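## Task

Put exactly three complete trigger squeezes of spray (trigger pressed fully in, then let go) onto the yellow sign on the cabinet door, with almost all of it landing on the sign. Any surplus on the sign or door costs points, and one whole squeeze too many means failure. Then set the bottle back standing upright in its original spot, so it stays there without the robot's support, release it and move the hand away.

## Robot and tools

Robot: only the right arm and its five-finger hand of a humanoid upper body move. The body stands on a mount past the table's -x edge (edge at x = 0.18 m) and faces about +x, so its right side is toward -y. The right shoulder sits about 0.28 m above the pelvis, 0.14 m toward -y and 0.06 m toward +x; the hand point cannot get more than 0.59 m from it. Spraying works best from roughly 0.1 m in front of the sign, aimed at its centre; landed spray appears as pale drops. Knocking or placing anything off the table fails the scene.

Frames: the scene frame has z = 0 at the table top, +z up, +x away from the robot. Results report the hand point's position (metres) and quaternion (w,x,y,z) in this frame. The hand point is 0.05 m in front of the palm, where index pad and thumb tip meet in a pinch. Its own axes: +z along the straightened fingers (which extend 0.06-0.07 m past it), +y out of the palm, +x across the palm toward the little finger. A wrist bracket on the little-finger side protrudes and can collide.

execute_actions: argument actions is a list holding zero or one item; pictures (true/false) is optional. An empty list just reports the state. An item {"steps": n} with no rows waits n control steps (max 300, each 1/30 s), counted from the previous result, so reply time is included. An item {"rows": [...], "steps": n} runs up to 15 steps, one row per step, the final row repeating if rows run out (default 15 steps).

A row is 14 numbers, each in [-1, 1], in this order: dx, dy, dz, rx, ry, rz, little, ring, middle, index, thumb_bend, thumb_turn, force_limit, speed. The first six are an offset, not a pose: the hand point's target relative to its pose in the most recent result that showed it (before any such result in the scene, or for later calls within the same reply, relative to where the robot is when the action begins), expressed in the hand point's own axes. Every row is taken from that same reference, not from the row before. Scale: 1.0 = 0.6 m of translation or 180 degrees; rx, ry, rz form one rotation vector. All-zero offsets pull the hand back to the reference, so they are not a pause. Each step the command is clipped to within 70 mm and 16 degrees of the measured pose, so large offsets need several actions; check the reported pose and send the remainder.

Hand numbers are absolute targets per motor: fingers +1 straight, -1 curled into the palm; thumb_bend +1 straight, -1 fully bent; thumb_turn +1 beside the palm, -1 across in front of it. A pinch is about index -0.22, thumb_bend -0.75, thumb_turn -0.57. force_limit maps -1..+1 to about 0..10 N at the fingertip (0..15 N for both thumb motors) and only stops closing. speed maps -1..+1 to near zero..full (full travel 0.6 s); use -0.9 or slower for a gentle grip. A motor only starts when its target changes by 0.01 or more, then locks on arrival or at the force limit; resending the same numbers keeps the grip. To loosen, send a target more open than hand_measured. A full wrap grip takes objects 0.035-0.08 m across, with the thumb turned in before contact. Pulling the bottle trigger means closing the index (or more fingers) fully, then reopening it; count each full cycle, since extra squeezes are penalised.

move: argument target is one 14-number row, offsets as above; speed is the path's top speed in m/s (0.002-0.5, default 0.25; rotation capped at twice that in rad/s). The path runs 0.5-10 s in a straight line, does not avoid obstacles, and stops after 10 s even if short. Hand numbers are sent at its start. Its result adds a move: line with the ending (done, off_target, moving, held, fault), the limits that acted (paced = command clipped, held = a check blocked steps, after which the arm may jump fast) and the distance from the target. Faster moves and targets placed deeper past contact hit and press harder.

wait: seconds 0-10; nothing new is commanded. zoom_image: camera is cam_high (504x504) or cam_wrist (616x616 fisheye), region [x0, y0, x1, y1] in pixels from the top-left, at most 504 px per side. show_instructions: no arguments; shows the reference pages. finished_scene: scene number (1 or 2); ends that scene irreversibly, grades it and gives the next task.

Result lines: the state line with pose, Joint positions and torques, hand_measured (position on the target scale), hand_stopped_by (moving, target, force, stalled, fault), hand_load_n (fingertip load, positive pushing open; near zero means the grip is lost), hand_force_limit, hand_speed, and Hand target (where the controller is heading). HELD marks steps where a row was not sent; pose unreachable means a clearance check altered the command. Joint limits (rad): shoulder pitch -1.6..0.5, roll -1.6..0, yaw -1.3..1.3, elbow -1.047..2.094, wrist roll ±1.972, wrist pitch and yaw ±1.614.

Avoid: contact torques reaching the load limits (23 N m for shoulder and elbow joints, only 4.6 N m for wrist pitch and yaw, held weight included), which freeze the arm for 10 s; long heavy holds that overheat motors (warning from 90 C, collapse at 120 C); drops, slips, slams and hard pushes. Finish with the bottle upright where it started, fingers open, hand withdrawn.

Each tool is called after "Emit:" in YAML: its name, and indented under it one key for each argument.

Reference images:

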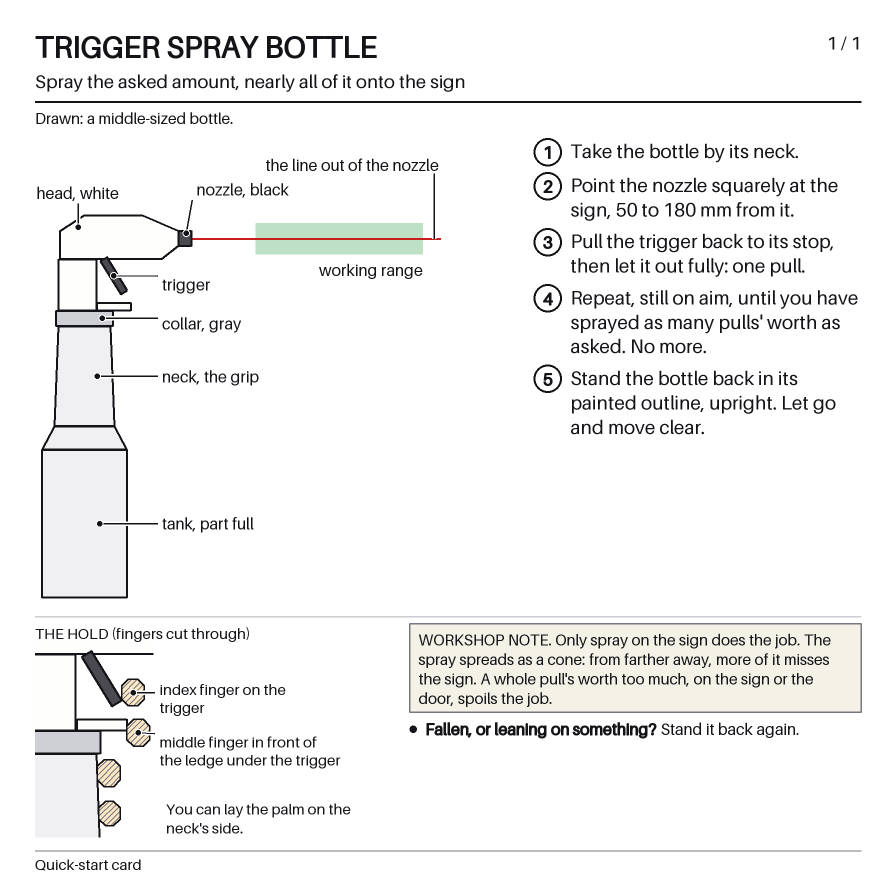

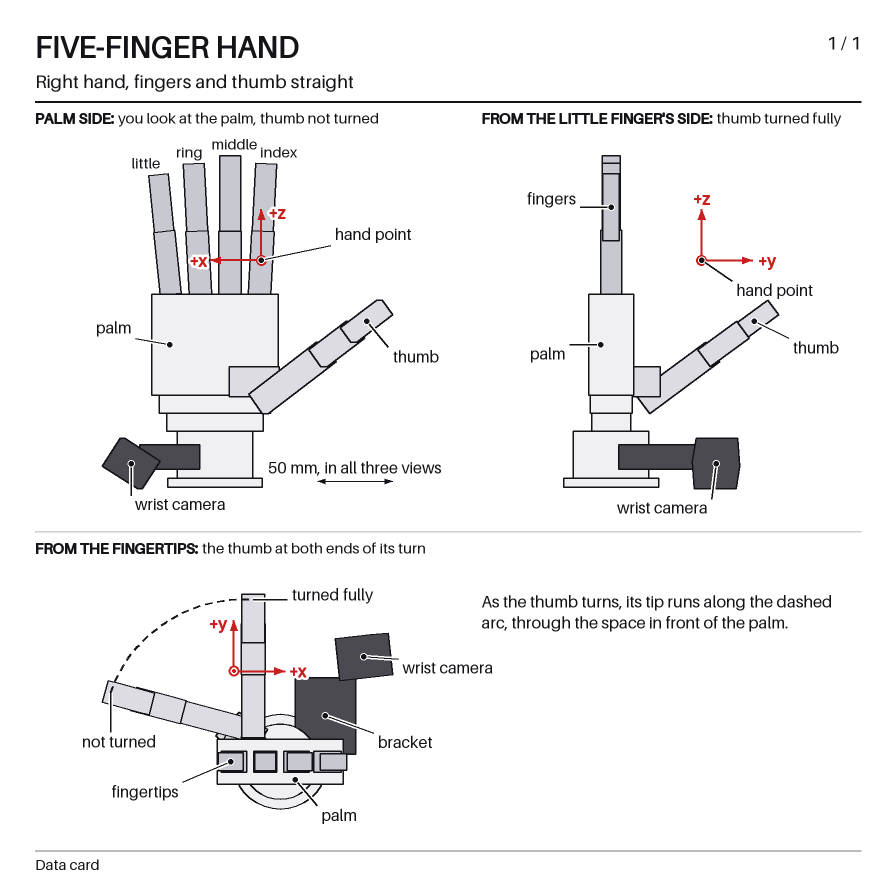

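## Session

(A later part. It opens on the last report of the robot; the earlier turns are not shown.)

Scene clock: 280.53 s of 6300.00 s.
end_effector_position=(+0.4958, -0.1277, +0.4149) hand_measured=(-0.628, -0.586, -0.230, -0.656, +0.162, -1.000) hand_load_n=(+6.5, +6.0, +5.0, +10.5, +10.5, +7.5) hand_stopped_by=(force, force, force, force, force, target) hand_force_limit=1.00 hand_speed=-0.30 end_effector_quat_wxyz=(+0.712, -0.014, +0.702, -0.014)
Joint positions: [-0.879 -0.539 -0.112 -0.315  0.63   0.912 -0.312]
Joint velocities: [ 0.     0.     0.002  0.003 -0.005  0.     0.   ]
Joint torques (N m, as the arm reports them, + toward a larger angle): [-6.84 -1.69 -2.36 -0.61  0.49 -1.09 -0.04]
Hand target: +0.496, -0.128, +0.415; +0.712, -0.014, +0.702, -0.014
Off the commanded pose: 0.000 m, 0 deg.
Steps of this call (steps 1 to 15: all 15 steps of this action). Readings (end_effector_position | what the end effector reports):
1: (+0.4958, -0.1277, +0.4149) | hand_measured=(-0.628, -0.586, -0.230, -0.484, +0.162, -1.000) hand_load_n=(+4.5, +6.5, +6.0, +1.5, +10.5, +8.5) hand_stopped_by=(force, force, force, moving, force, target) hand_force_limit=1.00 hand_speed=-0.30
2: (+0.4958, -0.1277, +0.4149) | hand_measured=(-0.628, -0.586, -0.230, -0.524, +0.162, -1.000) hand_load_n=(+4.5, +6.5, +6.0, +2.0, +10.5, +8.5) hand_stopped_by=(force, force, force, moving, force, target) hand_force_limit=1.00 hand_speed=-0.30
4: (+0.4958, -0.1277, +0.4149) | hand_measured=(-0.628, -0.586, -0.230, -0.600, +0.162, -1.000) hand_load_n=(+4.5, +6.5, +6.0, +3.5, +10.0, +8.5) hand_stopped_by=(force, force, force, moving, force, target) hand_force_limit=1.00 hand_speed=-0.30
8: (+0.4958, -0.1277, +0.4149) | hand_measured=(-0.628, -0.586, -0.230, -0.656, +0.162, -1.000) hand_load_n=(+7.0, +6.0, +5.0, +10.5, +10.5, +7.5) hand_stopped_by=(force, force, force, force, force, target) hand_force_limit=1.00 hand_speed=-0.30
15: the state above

Emit:
move:
  target: [0, 0, 0, 0, 0, 0, -1, -1, -1, 0.6, -1, -1, 1.0, 0.0]
  speed: 0.05

Emit:
move:
  target: [0, 0, 0, 0, 0, 0, -1, -1, -1, -1, -1, -1, 0.6, -0.3]
  speed: 0.05

Emit:
move:
  target: [0, 0, 0, 0, 0, 0, -1, -1, -1, 0.6, -1, -1, 0.6, 0.0]
  speed: 0.05

Scene clock: 287.27 s of 6300.00 s.
end_effector_position=(+0.4958, -0.1277, +0.4149) hand_measured=(-0.628, -0.586, -0.230, +0.600, +0.162, -1.000) hand_load_n=(+4.0, +6.0, +6.0, +0.0, +10.0, +8.5) hand_stopped_by=(force, force, force, target, force, target) hand_force_limit=1.00 hand_speed=0.00 end_effector_quat_wxyz=(+0.712, -0.014, +0.702, -0.014)
Joint positions: [-0.879 -0.539 -0.112 -0.315  0.63   0.912 -0.312]
Joint velocities: [-0.012  0.012  0.011  0.005 -0.005  0.     0.   ]
Joint torques (N m, as the arm reports them, + toward a larger angle): [-7.02 -1.63 -2.27 -0.61  0.49 -1.1  -0.03]
Hand target: +0.496, -0.128, +0.415; +0.712, -0.014, +0.702, -0.014
Off the commanded pose: 0.000 m, 0 deg.
After step 90, 2.70 s passed at rest.
move: done
camera_calibration (this result's frames):
cam_wrist: T_world_to_cam=[[0.159419, 0.98705, -0.0178491, 0.0534751], [-0.530326, 0.100875, 0.841771, -0.071736], [0.83267, -0.124728, 0.53954, -0.533908], [0, 0, 0, 1]] pos_world=[0.398001, -0.11214, 0.349405]

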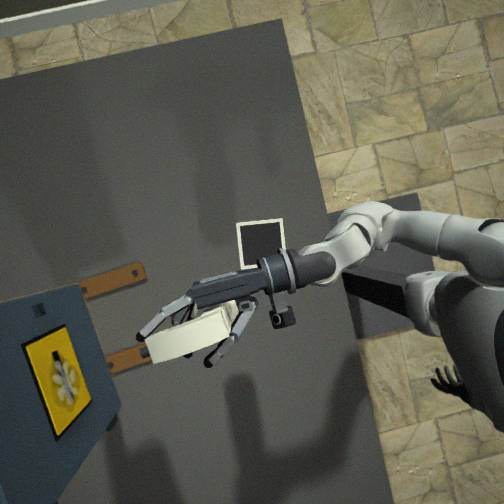

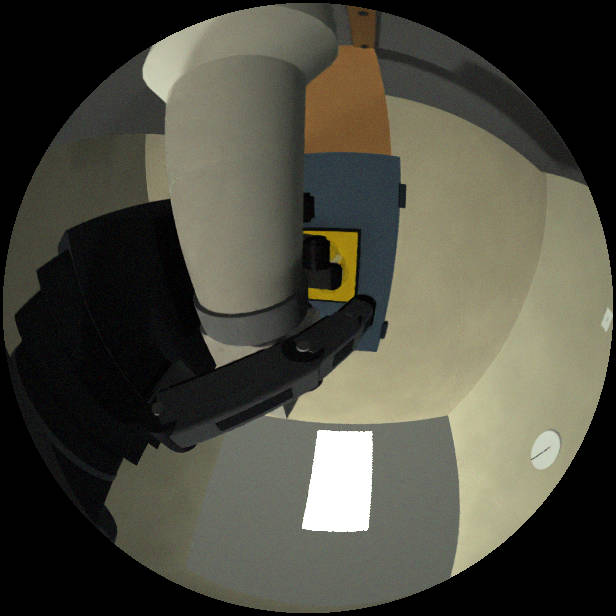

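Scene clock: 288.63 s of 6300.00 s.
end_effector_position=(+0.4958, -0.1277, +0.4149) hand_measured=(-0.628, -0.586, -0.232, -0.658, +0.162, -1.000) hand_load_n=(+6.5, +6.0, +4.5, +10.5, +10.0, +7.0) hand_stopped_by=(force, force, force, force, force, target) hand_force_limit=0.60 hand_speed=-0.30 end_effector_quat_wxyz=(+0.712, -0.014, +0.702, -0.014)
Joint positions: [-0.879 -0.539 -0.112 -0.315  0.63   0.912 -0.312]
Joint velocities: [-0.003 -0.003  0.    -0.011  0.006  0.     0.   ]
Joint torques (N m, as the arm reports them, + toward a larger angle): [-6.89 -1.85 -2.27 -0.59  0.51 -1.09 -0.03]
Hand target: +0.496, -0.128, +0.415; +0.712, -0.014, +0.702, -0.014
Off the commanded pose: 0.000 m, 0 deg.
move: done
camera_calibration (this result's frames):
cam_wrist: T_world_to_cam=[[0.159419, 0.98705, -0.017849, 0.053475], [-0.530327, 0.100875, 0.841771, -0.0717358], [0.83267, -0.124728, 0.53954, -0.533909], [0, 0, 0, 1]] pos_world=[0.398001, -0.11214, 0.349405]

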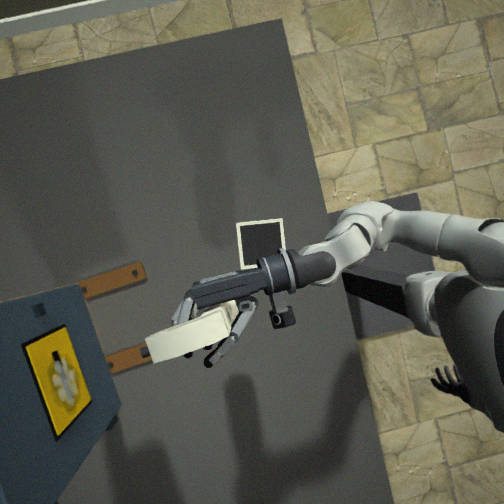

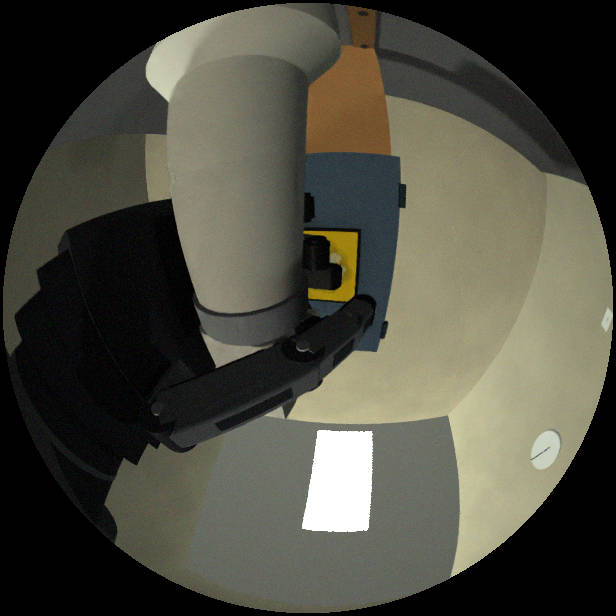

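Scene clock: 289.67 s of 6300.00 s.
end_effector_position=(+0.4958, -0.1277, +0.4149) hand_measured=(-0.628, -0.586, -0.232, +0.600, +0.162, -1.000) hand_load_n=(+3.5, +6.0, +6.0, +0.0, +9.5, +8.0) hand_stopped_by=(force, force, force, target, force, target) hand_force_limit=0.60 hand_speed=0.00 end_effector_quat_wxyz=(+0.712, -0.014, +0.702, -0.014)
Joint positions: [-0.879 -0.539 -0.112 -0.315  0.63   0.912 -0.312]
Joint velocities: [-0.008  0.     0.018  0.003  0.     0.     0.   ]
Joint torques (N m, as the arm reports them, + toward a larger angle): [-6.95 -1.64 -2.35 -0.64  0.45 -1.1  -0.02]
Hand target: +0.496, -0.128, +0.415; +0.712, -0.014, +0.702, -0.014
Off the commanded pose: 0.000 m, 0 deg.
move: done
camera_calibration (this result's frames):
cam_wrist: T_world_to_cam=[[0.159418, 0.98705, -0.0178523, 0.0534764], [-0.530321, 0.100877, 0.841774, -0.0717383], [0.832674, -0.124727, 0.539535, -0.533907], [0, 0, 0, 1]] pos_world=[0.398001, -0.11214, 0.349404]

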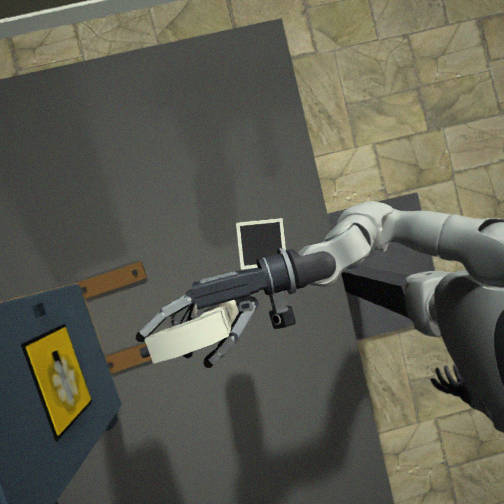

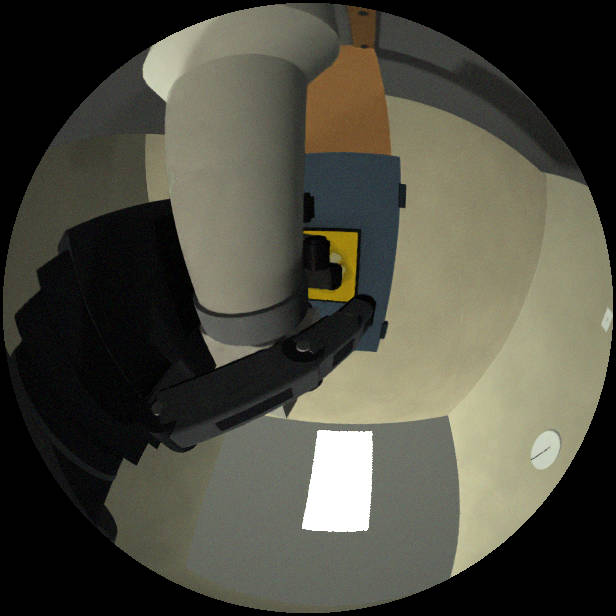

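Emit:
move:
  target: [0.2687, -0.1072, -0.2057, 0.06, 0.003, 0.0097, -1, -1, -1, 0.6, -1, -1, 0.6, 0.0]
  speed: 0.15

Scene clock: 307.47 s of 6300.00 s.
end_effector_position=(+0.3785, -0.1823, +0.2496) hand_measured=(-0.628, -0.586, -0.232, +0.600, +0.162, -1.000) hand_load_n=(+3.5, +6.0, +6.0, +0.0, +9.5, +8.0) hand_stopped_by=(force, force, force, target, force, target) hand_force_limit=0.60 hand_speed=0.00 end_effector_quat_wxyz=(+0.705, +0.061, +0.706, -0.045)
Joint positions: [ 0.096 -0.28  -0.086 -0.372  0.323  0.039 -0.12 ]
Joint velocities: [ 0.    -0.014 -0.006 -0.003  0.     0.     0.   ]
Joint torques (N m, as the arm reports them, + toward a larger angle): [-2.33 -0.97 -1.48 -1.42  0.52 -1.17  0.09]
Hand target: +0.379, -0.181, +0.250; +0.705, +0.059, +0.705, -0.045
Off the commanded pose: 0.017 m, 3 deg.
After step 90, 12.83 s passed at rest.
move: off_target
camera_calibration (this result's frames):
cam_wrist: T_world_to_cam=[[0.304838, 0.951538, 0.0406201, 0.0469696], [-0.502512, 0.124463, 0.855565, 0.0009652], [0.809046, -0.28122, 0.5161, -0.36756], [0, 0, 0, 1]] pos_world=[0.28354, -0.148179, 0.186964]

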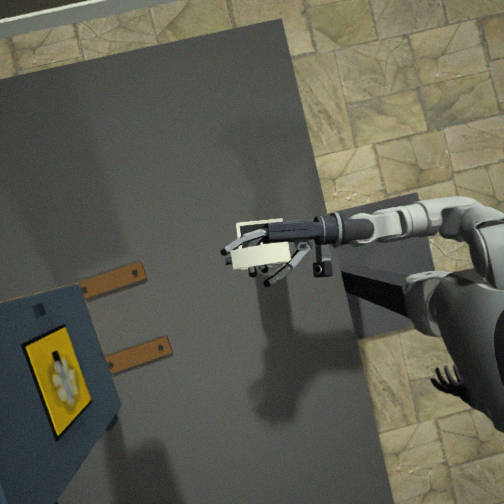

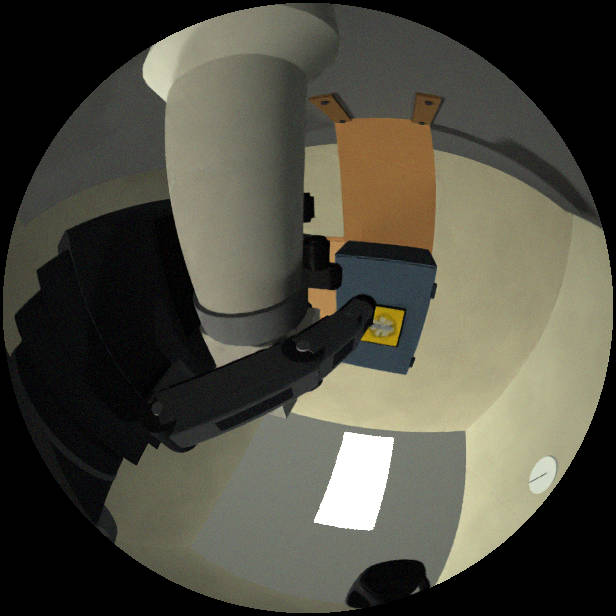

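Emit:
move:
  target: [0.014, -0.028, 0.0015, 0, 0, -0.007, -1, -1, -1, 0.6, -1, -1, 0.6, 0.0]
  speed: 0.05

Scene clock: 322.83 s of 6300.00 s.
end_effector_position=(+0.3772, -0.1980, +0.2403) hand_measured=(-0.628, -0.586, -0.232, +0.600, +0.162, -1.000) hand_load_n=(+3.5, +6.0, +6.0, +0.0, +9.5, +8.0) hand_stopped_by=(force, force, force, target, force, target) hand_force_limit=0.60 hand_speed=0.00 end_effector_quat_wxyz=(+0.703, +0.052, +0.707, -0.053)
Joint positions: [ 0.096 -0.302 -0.136 -0.287  0.336 -0.023 -0.055]
Joint velocities: [-0.003  0.003 -0.009 -0.023 -0.002  0.     0.006]
Joint torques (N m, as the arm reports them, + toward a larger angle): [-1.99 -1.1  -2.11 -1.3   0.64 -1.16  0.1 ]
Hand target: +0.377, -0.199, +0.240; +0.704, +0.054, +0.707, -0.052
Off the commanded pose: 0.001 m, 0 deg.
After step 90, 11.60 s passed at rest.
move: done
camera_calibration (this result's frames):
cam_wrist: T_world_to_cam=[[0.304471, 0.952375, 0.0167203, 0.0687512], [-0.498234, 0.144274, 0.854955, 0.0126796], [0.811825, -0.26864, 0.518433, -0.365279], [0, 0, 0, 1]] pos_world=[0.281927, -0.165435, 0.177382]

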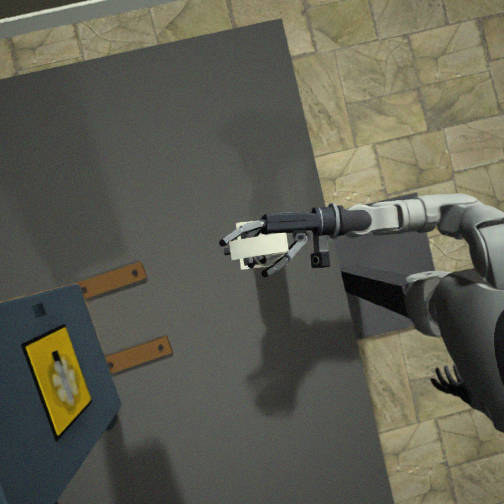

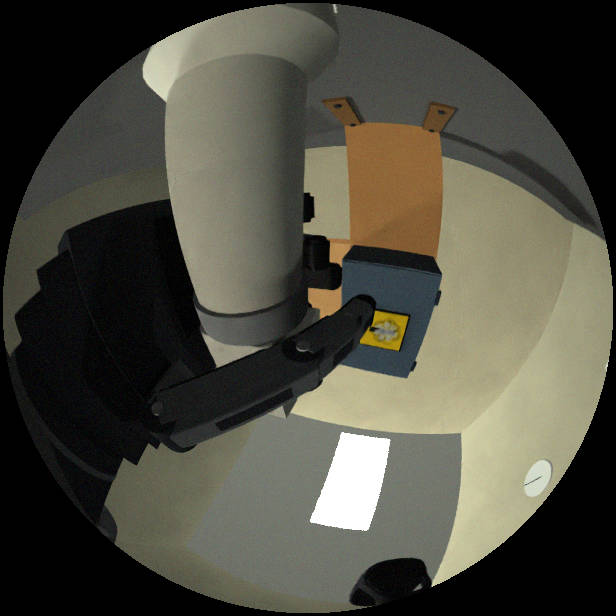

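Emit:
move:
  target: [0.0105, 0, 0, 0, 0, 0, -1, -1, -1, 0.6, -1, -1, 0.6, 0.0]
  speed: 0.02

Emit:
move:
  target: [0, 0, 0, 0, 0, 0, 1, 1, 1, 1, 1, -1, 0.6, -0.3]
  speed: 0.02

Scene clock: 326.90 s of 6300.00 s.
end_effector_position=(+0.3770, -0.1993, +0.2353) hand_measured=(-0.628, -0.586, -0.232, +0.600, +0.162, -1.000) hand_load_n=(+3.5, +6.0, +6.0, +0.0, +9.5, +8.0) hand_stopped_by=(force, force, force, target, force, target) hand_force_limit=0.60 hand_speed=0.00 end_effector_quat_wxyz=(+0.704, +0.054, +0.706, -0.054)
Joint positions: [ 0.093 -0.3   -0.129 -0.245  0.333 -0.064 -0.052]
Joint velocities: [ 0.    -0.002  0.009  0.002  0.    -0.006  0.   ]
Joint torques (N m, as the arm reports them, + toward a larger angle): [-2.2  -1.11 -1.56 -1.1   0.49 -1.08  0.06]
Hand target: +0.377, -0.198, +0.234; +0.703, +0.052, +0.707, -0.053
Off the commanded pose: 0.002 m, 0 deg.
After step 90, 0.37 s passed at rest.
move: done
camera_calibration (this result's frames):
cam_wrist: T_world_to_cam=[[0.307464, 0.951375, 0.0187229, 0.0683607], [-0.499893, 0.14475, 0.853905, 0.0180353], [0.809675, -0.271905, 0.520091, -0.363168], [0, 0, 0, 1]] pos_world=[0.282045, -0.166394, 0.1722]

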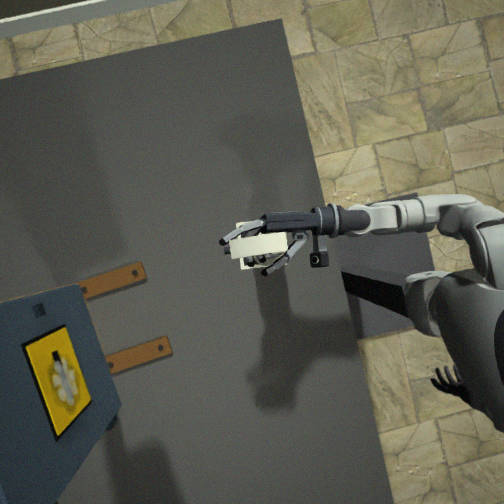

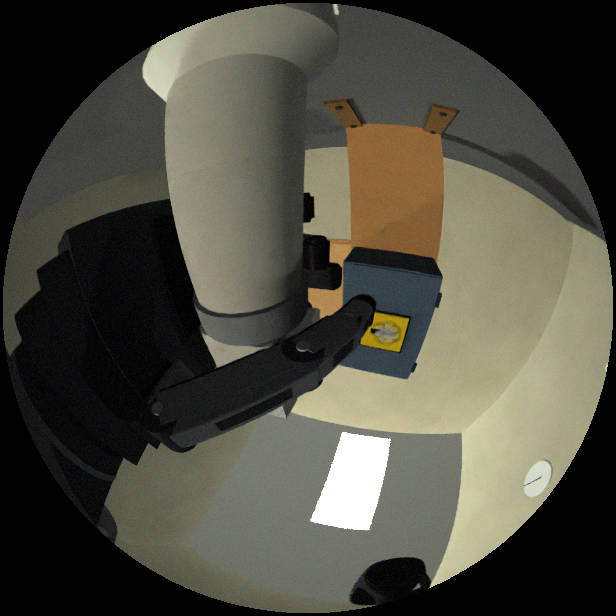

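Scene clock: 328.57 s of 6300.00 s.
end_effector_position=(+0.3770, -0.1992, +0.2363) hand_measured=(+1.000, +1.000, +1.000, +1.000, +1.000, -1.000) hand_load_n=(+0.0, +0.0, +0.0, +0.0, +0.0, +0.0) hand_stopped_by=(target, target, target, target, target, target) hand_force_limit=0.60 hand_speed=-0.30 end_effector_quat_wxyz=(+0.705, +0.054, +0.705, -0.054)
Joint positions: [ 0.093 -0.3   -0.129 -0.247  0.333 -0.066 -0.052]
Joint velocities: [ 0.     0.008  0.     0.006 -0.005  0.     0.   ]
Joint torques (N m, as the arm reports them, + toward a larger angle): [-1.38 -1.02 -1.71 -0.88  0.54 -0.72  0.  ]
Hand target: +0.377, -0.199, +0.235; +0.704, +0.054, +0.706, -0.054
Off the commanded pose: 0.001 m, 0 deg.
move: done
camera_calibration (this result's frames):
cam_wrist: T_world_to_cam=[[0.306949, 0.951528, 0.0194251, 0.0682307], [-0.502561, 0.144719, 0.852343, 0.0185995], [0.808217, -0.271388, 0.522622, -0.363547], [0, 0, 0, 1]] pos_world=[0.282229, -0.166277, 0.172819]

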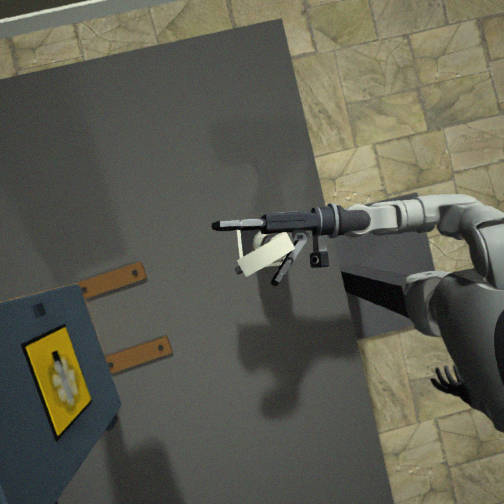

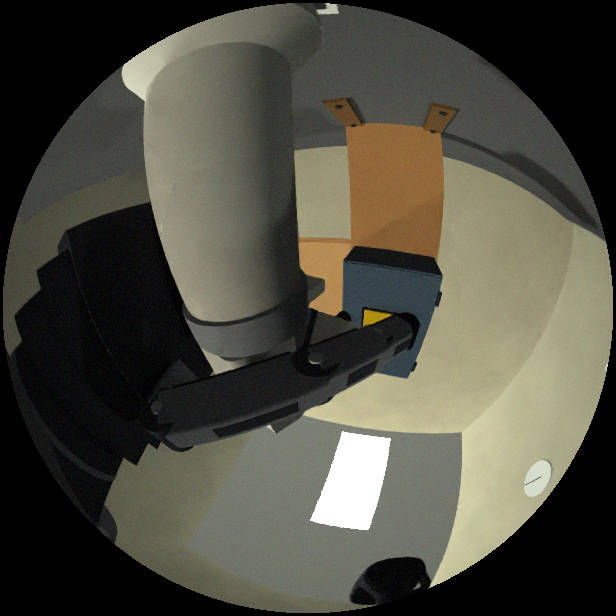

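Emit:
move:
  target: [0, -0.13, -0.13, 0, 0, 0, 1, 1, 1, 1, 1, -1, 0.6, -0.3]
  speed: 0.08

Emit:
zoom_image:
  camera: "cam_high"
  region: [200, 180, 330, 310]

Scene clock: 333.80 s of 6300.00 s.
end_effector_position=(+0.2885, -0.2602, +0.2305) hand_measured=(+1.000, +1.000, +1.000, +1.000, +1.000, -1.000) hand_load_n=(+0.0, +0.0, +0.0, +0.0, +0.0, +0.0) hand_stopped_by=(target, target, target, target, target, target) hand_force_limit=0.60 hand_speed=-0.30 end_effector_quat_wxyz=(+0.702, +0.059, +0.708, -0.044)
Joint positions: [ 0.436 -0.342 -0.351 -0.174  0.585 -0.331  0.297]
Joint velocities: [ 0.014  0.006 -0.012  0.003 -0.003  0.     0.006]
Joint torques (N m, as the arm reports them, + toward a larger angle): [ 0.8  -1.49 -2.47 -0.52  0.84 -0.8   0.12]
Hand target: +0.288, -0.261, +0.232; +0.703, +0.059, +0.707, -0.044
Off the commanded pose: 0.007 m, 1 deg.
After step 90, 0.53 s passed at rest.
move: off_target
camera_calibration (this result's frames):
cam_wrist: T_world_to_cam=[[0.300907, 0.952945, 0.0367635, 0.151744], [-0.496426, 0.123606, 0.859234, -0.0210408], [0.814258, -0.2768, 0.51026, -0.305813], [0, 0, 0, 1]] pos_world=[0.192905, -0.226652, 0.168545]

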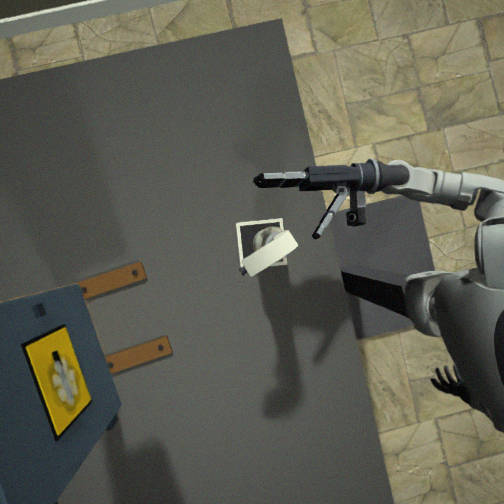

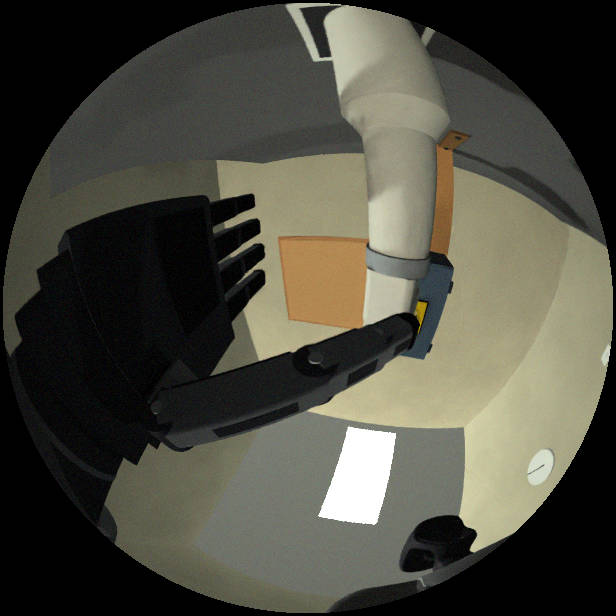

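Region (200, 180, 330, 310) of cam_high's 504x504 image, scaled by 3.877, with more detail than that image has.

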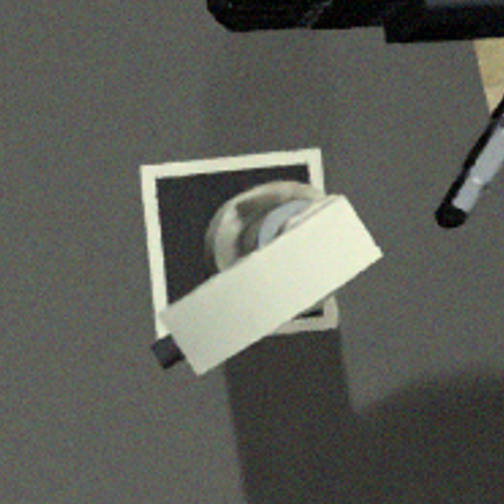

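Emit:
move:
  target: [0.135, 0.0605, -0.005, 0.3516, 0.3987, 0.3468, 0.7, 0.7, 0.7, 0.7, 1, 1, 0.6, 0.5]
  speed: 0.3

Scene clock: 382.37 s of 6300.00 s.
end_effector_position=(+0.2864, -0.2353, +0.1549) hand_measured=(+0.700, +0.700, +0.700, +0.700, +1.000, +1.000) hand_load_n=(+0.0, +0.0, +0.0, +0.0, +0.0, +0.0) hand_stopped_by=(target, target, target, target, target, target) hand_force_limit=0.60 hand_speed=0.50 end_effector_quat_wxyz=(+0.151, +0.698, +0.697, +0.059)
Joint positions: [-0.247 -1.097  0.669 -0.927  1.96  -1.11  -1.619]
Joint velocities: [-0.198 -0.109  0.302  0.     0.003 -0.257  0.   ]
Joint torques (N m, as the arm reports them, + toward a larger angle): [-2.26 -1.71 -2.19 -0.14  0.28 -0.04  0.26]
Hand target: +0.286, -0.235, +0.155; +0.150, +0.699, +0.697, +0.058
Off the commanded pose: 0.014 m, 19 deg; orientation clipped at the last step of the last action.
joint sent to its limit — the command would take joint 5 (wrist roll) past its upper limit and joint 7 (wrist yaw) past its lower limit, so those joints were sent only as far as their limits.
After step 90, 40.40 s passed at rest.
move: off_target; limits=paced
camera_calibration (this result's frames):
cam_wrist: T_world_to_cam=[[0.989773, -0.0219832, 0.140948, -0.311411], [-0.105526, -0.777681, 0.619739, -0.247081], [0.0959887, -0.628275, -0.772047, 0.0630211], [0, 0, 0, 1]] pos_world=[0.276103, -0.159401, 0.245674]

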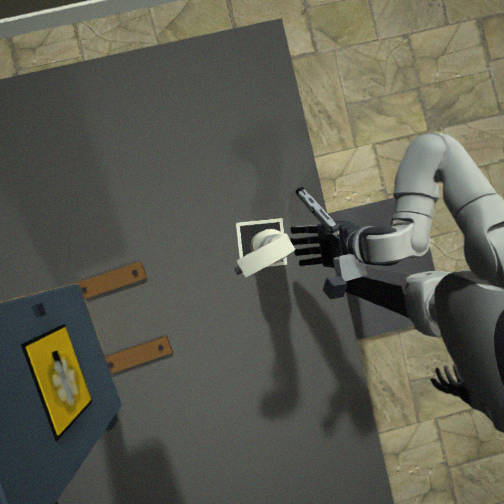

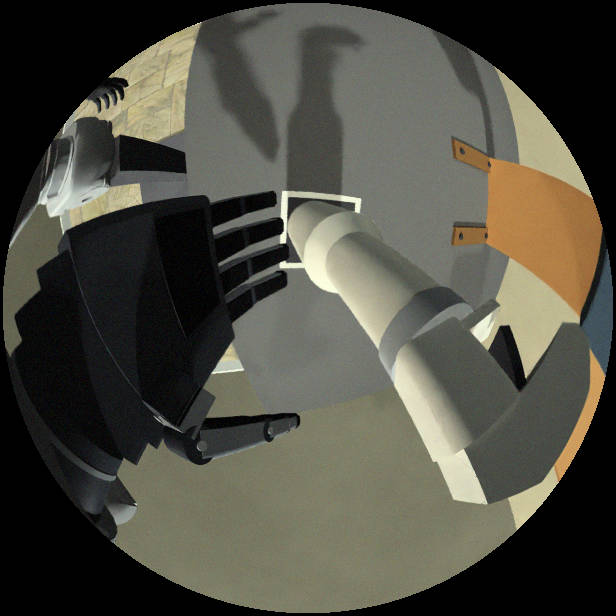

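Emit:
zoom_image:
  camera: "cam_high"
  region: [200, 180, 330, 310]

Region (200, 180, 330, 310) of cam_high's 504x504 image, scaled by 3.877, with more detail than that image has.

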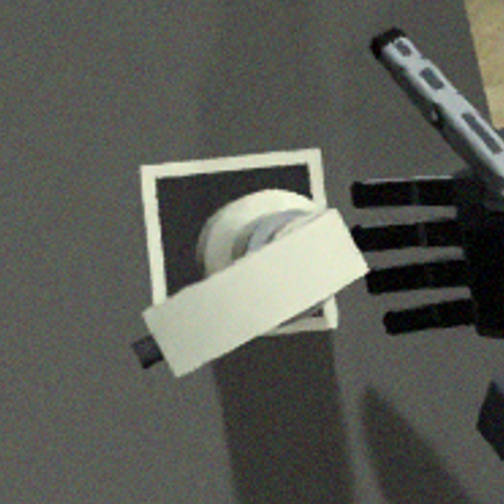

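Emit:
move:
  target: [-0.117, -0.03, -0.117, -0.30, -0.34, -0.30, 1, 1, 1, 1, 1, 1, 0.6, 0.5]
  speed: 0.3

Scene clock: 397.80 s of 6300.00 s.
end_effector_position=(+0.2485, -0.2900, +0.2168) hand_measured=(+1.000, +1.000, +1.000, +1.000, +1.000, +1.000) hand_load_n=(+0.0, +0.0, +0.0, +0.0, +0.0, +0.0) hand_stopped_by=(target, target, target, target, target, target) hand_force_limit=0.60 hand_speed=0.50 end_effector_quat_wxyz=(+0.734, +0.139, +0.662, -0.057)
Joint positions: [ 0.173 -1.009  1.034  0.368  1.21  -1.594 -0.292]
Joint velocities: [ 0.     0.011 -0.014  0.009  0.123  0.     0.14 ]
Joint torques (N m, as the arm reports them, + toward a larger angle): [ 0.7  -2.32 -1.99  1.09  0.38 -0.8   0.22]
Hand target: +0.248, -0.291, +0.217; +0.735, +0.141, +0.661, -0.057
Off the commanded pose: 0.010 m, 2 deg.
joint sent to its limit — the command would take joint 6 (wrist pitch) past its lower limit, so that joint was sent only as far as its limit.
After step 90, 8.97 s passed at rest.
move: off_target
camera_calibration (this result's frames):
cam_wrist: T_world_to_cam=[[0.413767, 0.896329, 0.159345, 0.121612], [-0.576772, 0.122673, 0.807642, 0.00544871], [0.704365, -0.426082, 0.567736, -0.302974], [0, 0, 0, 1]] pos_world=[0.166228, -0.238764, 0.14823]

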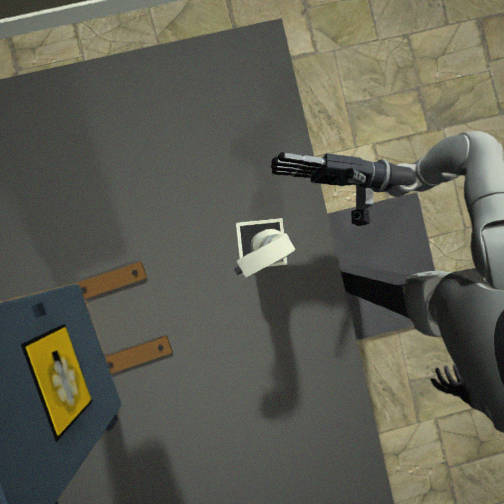

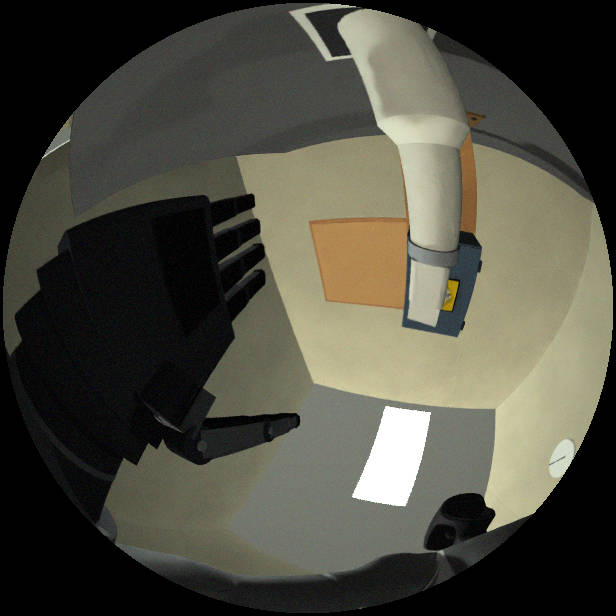

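Emit:
finished_scene:
  scene: 1

The scene is finished: the task was done.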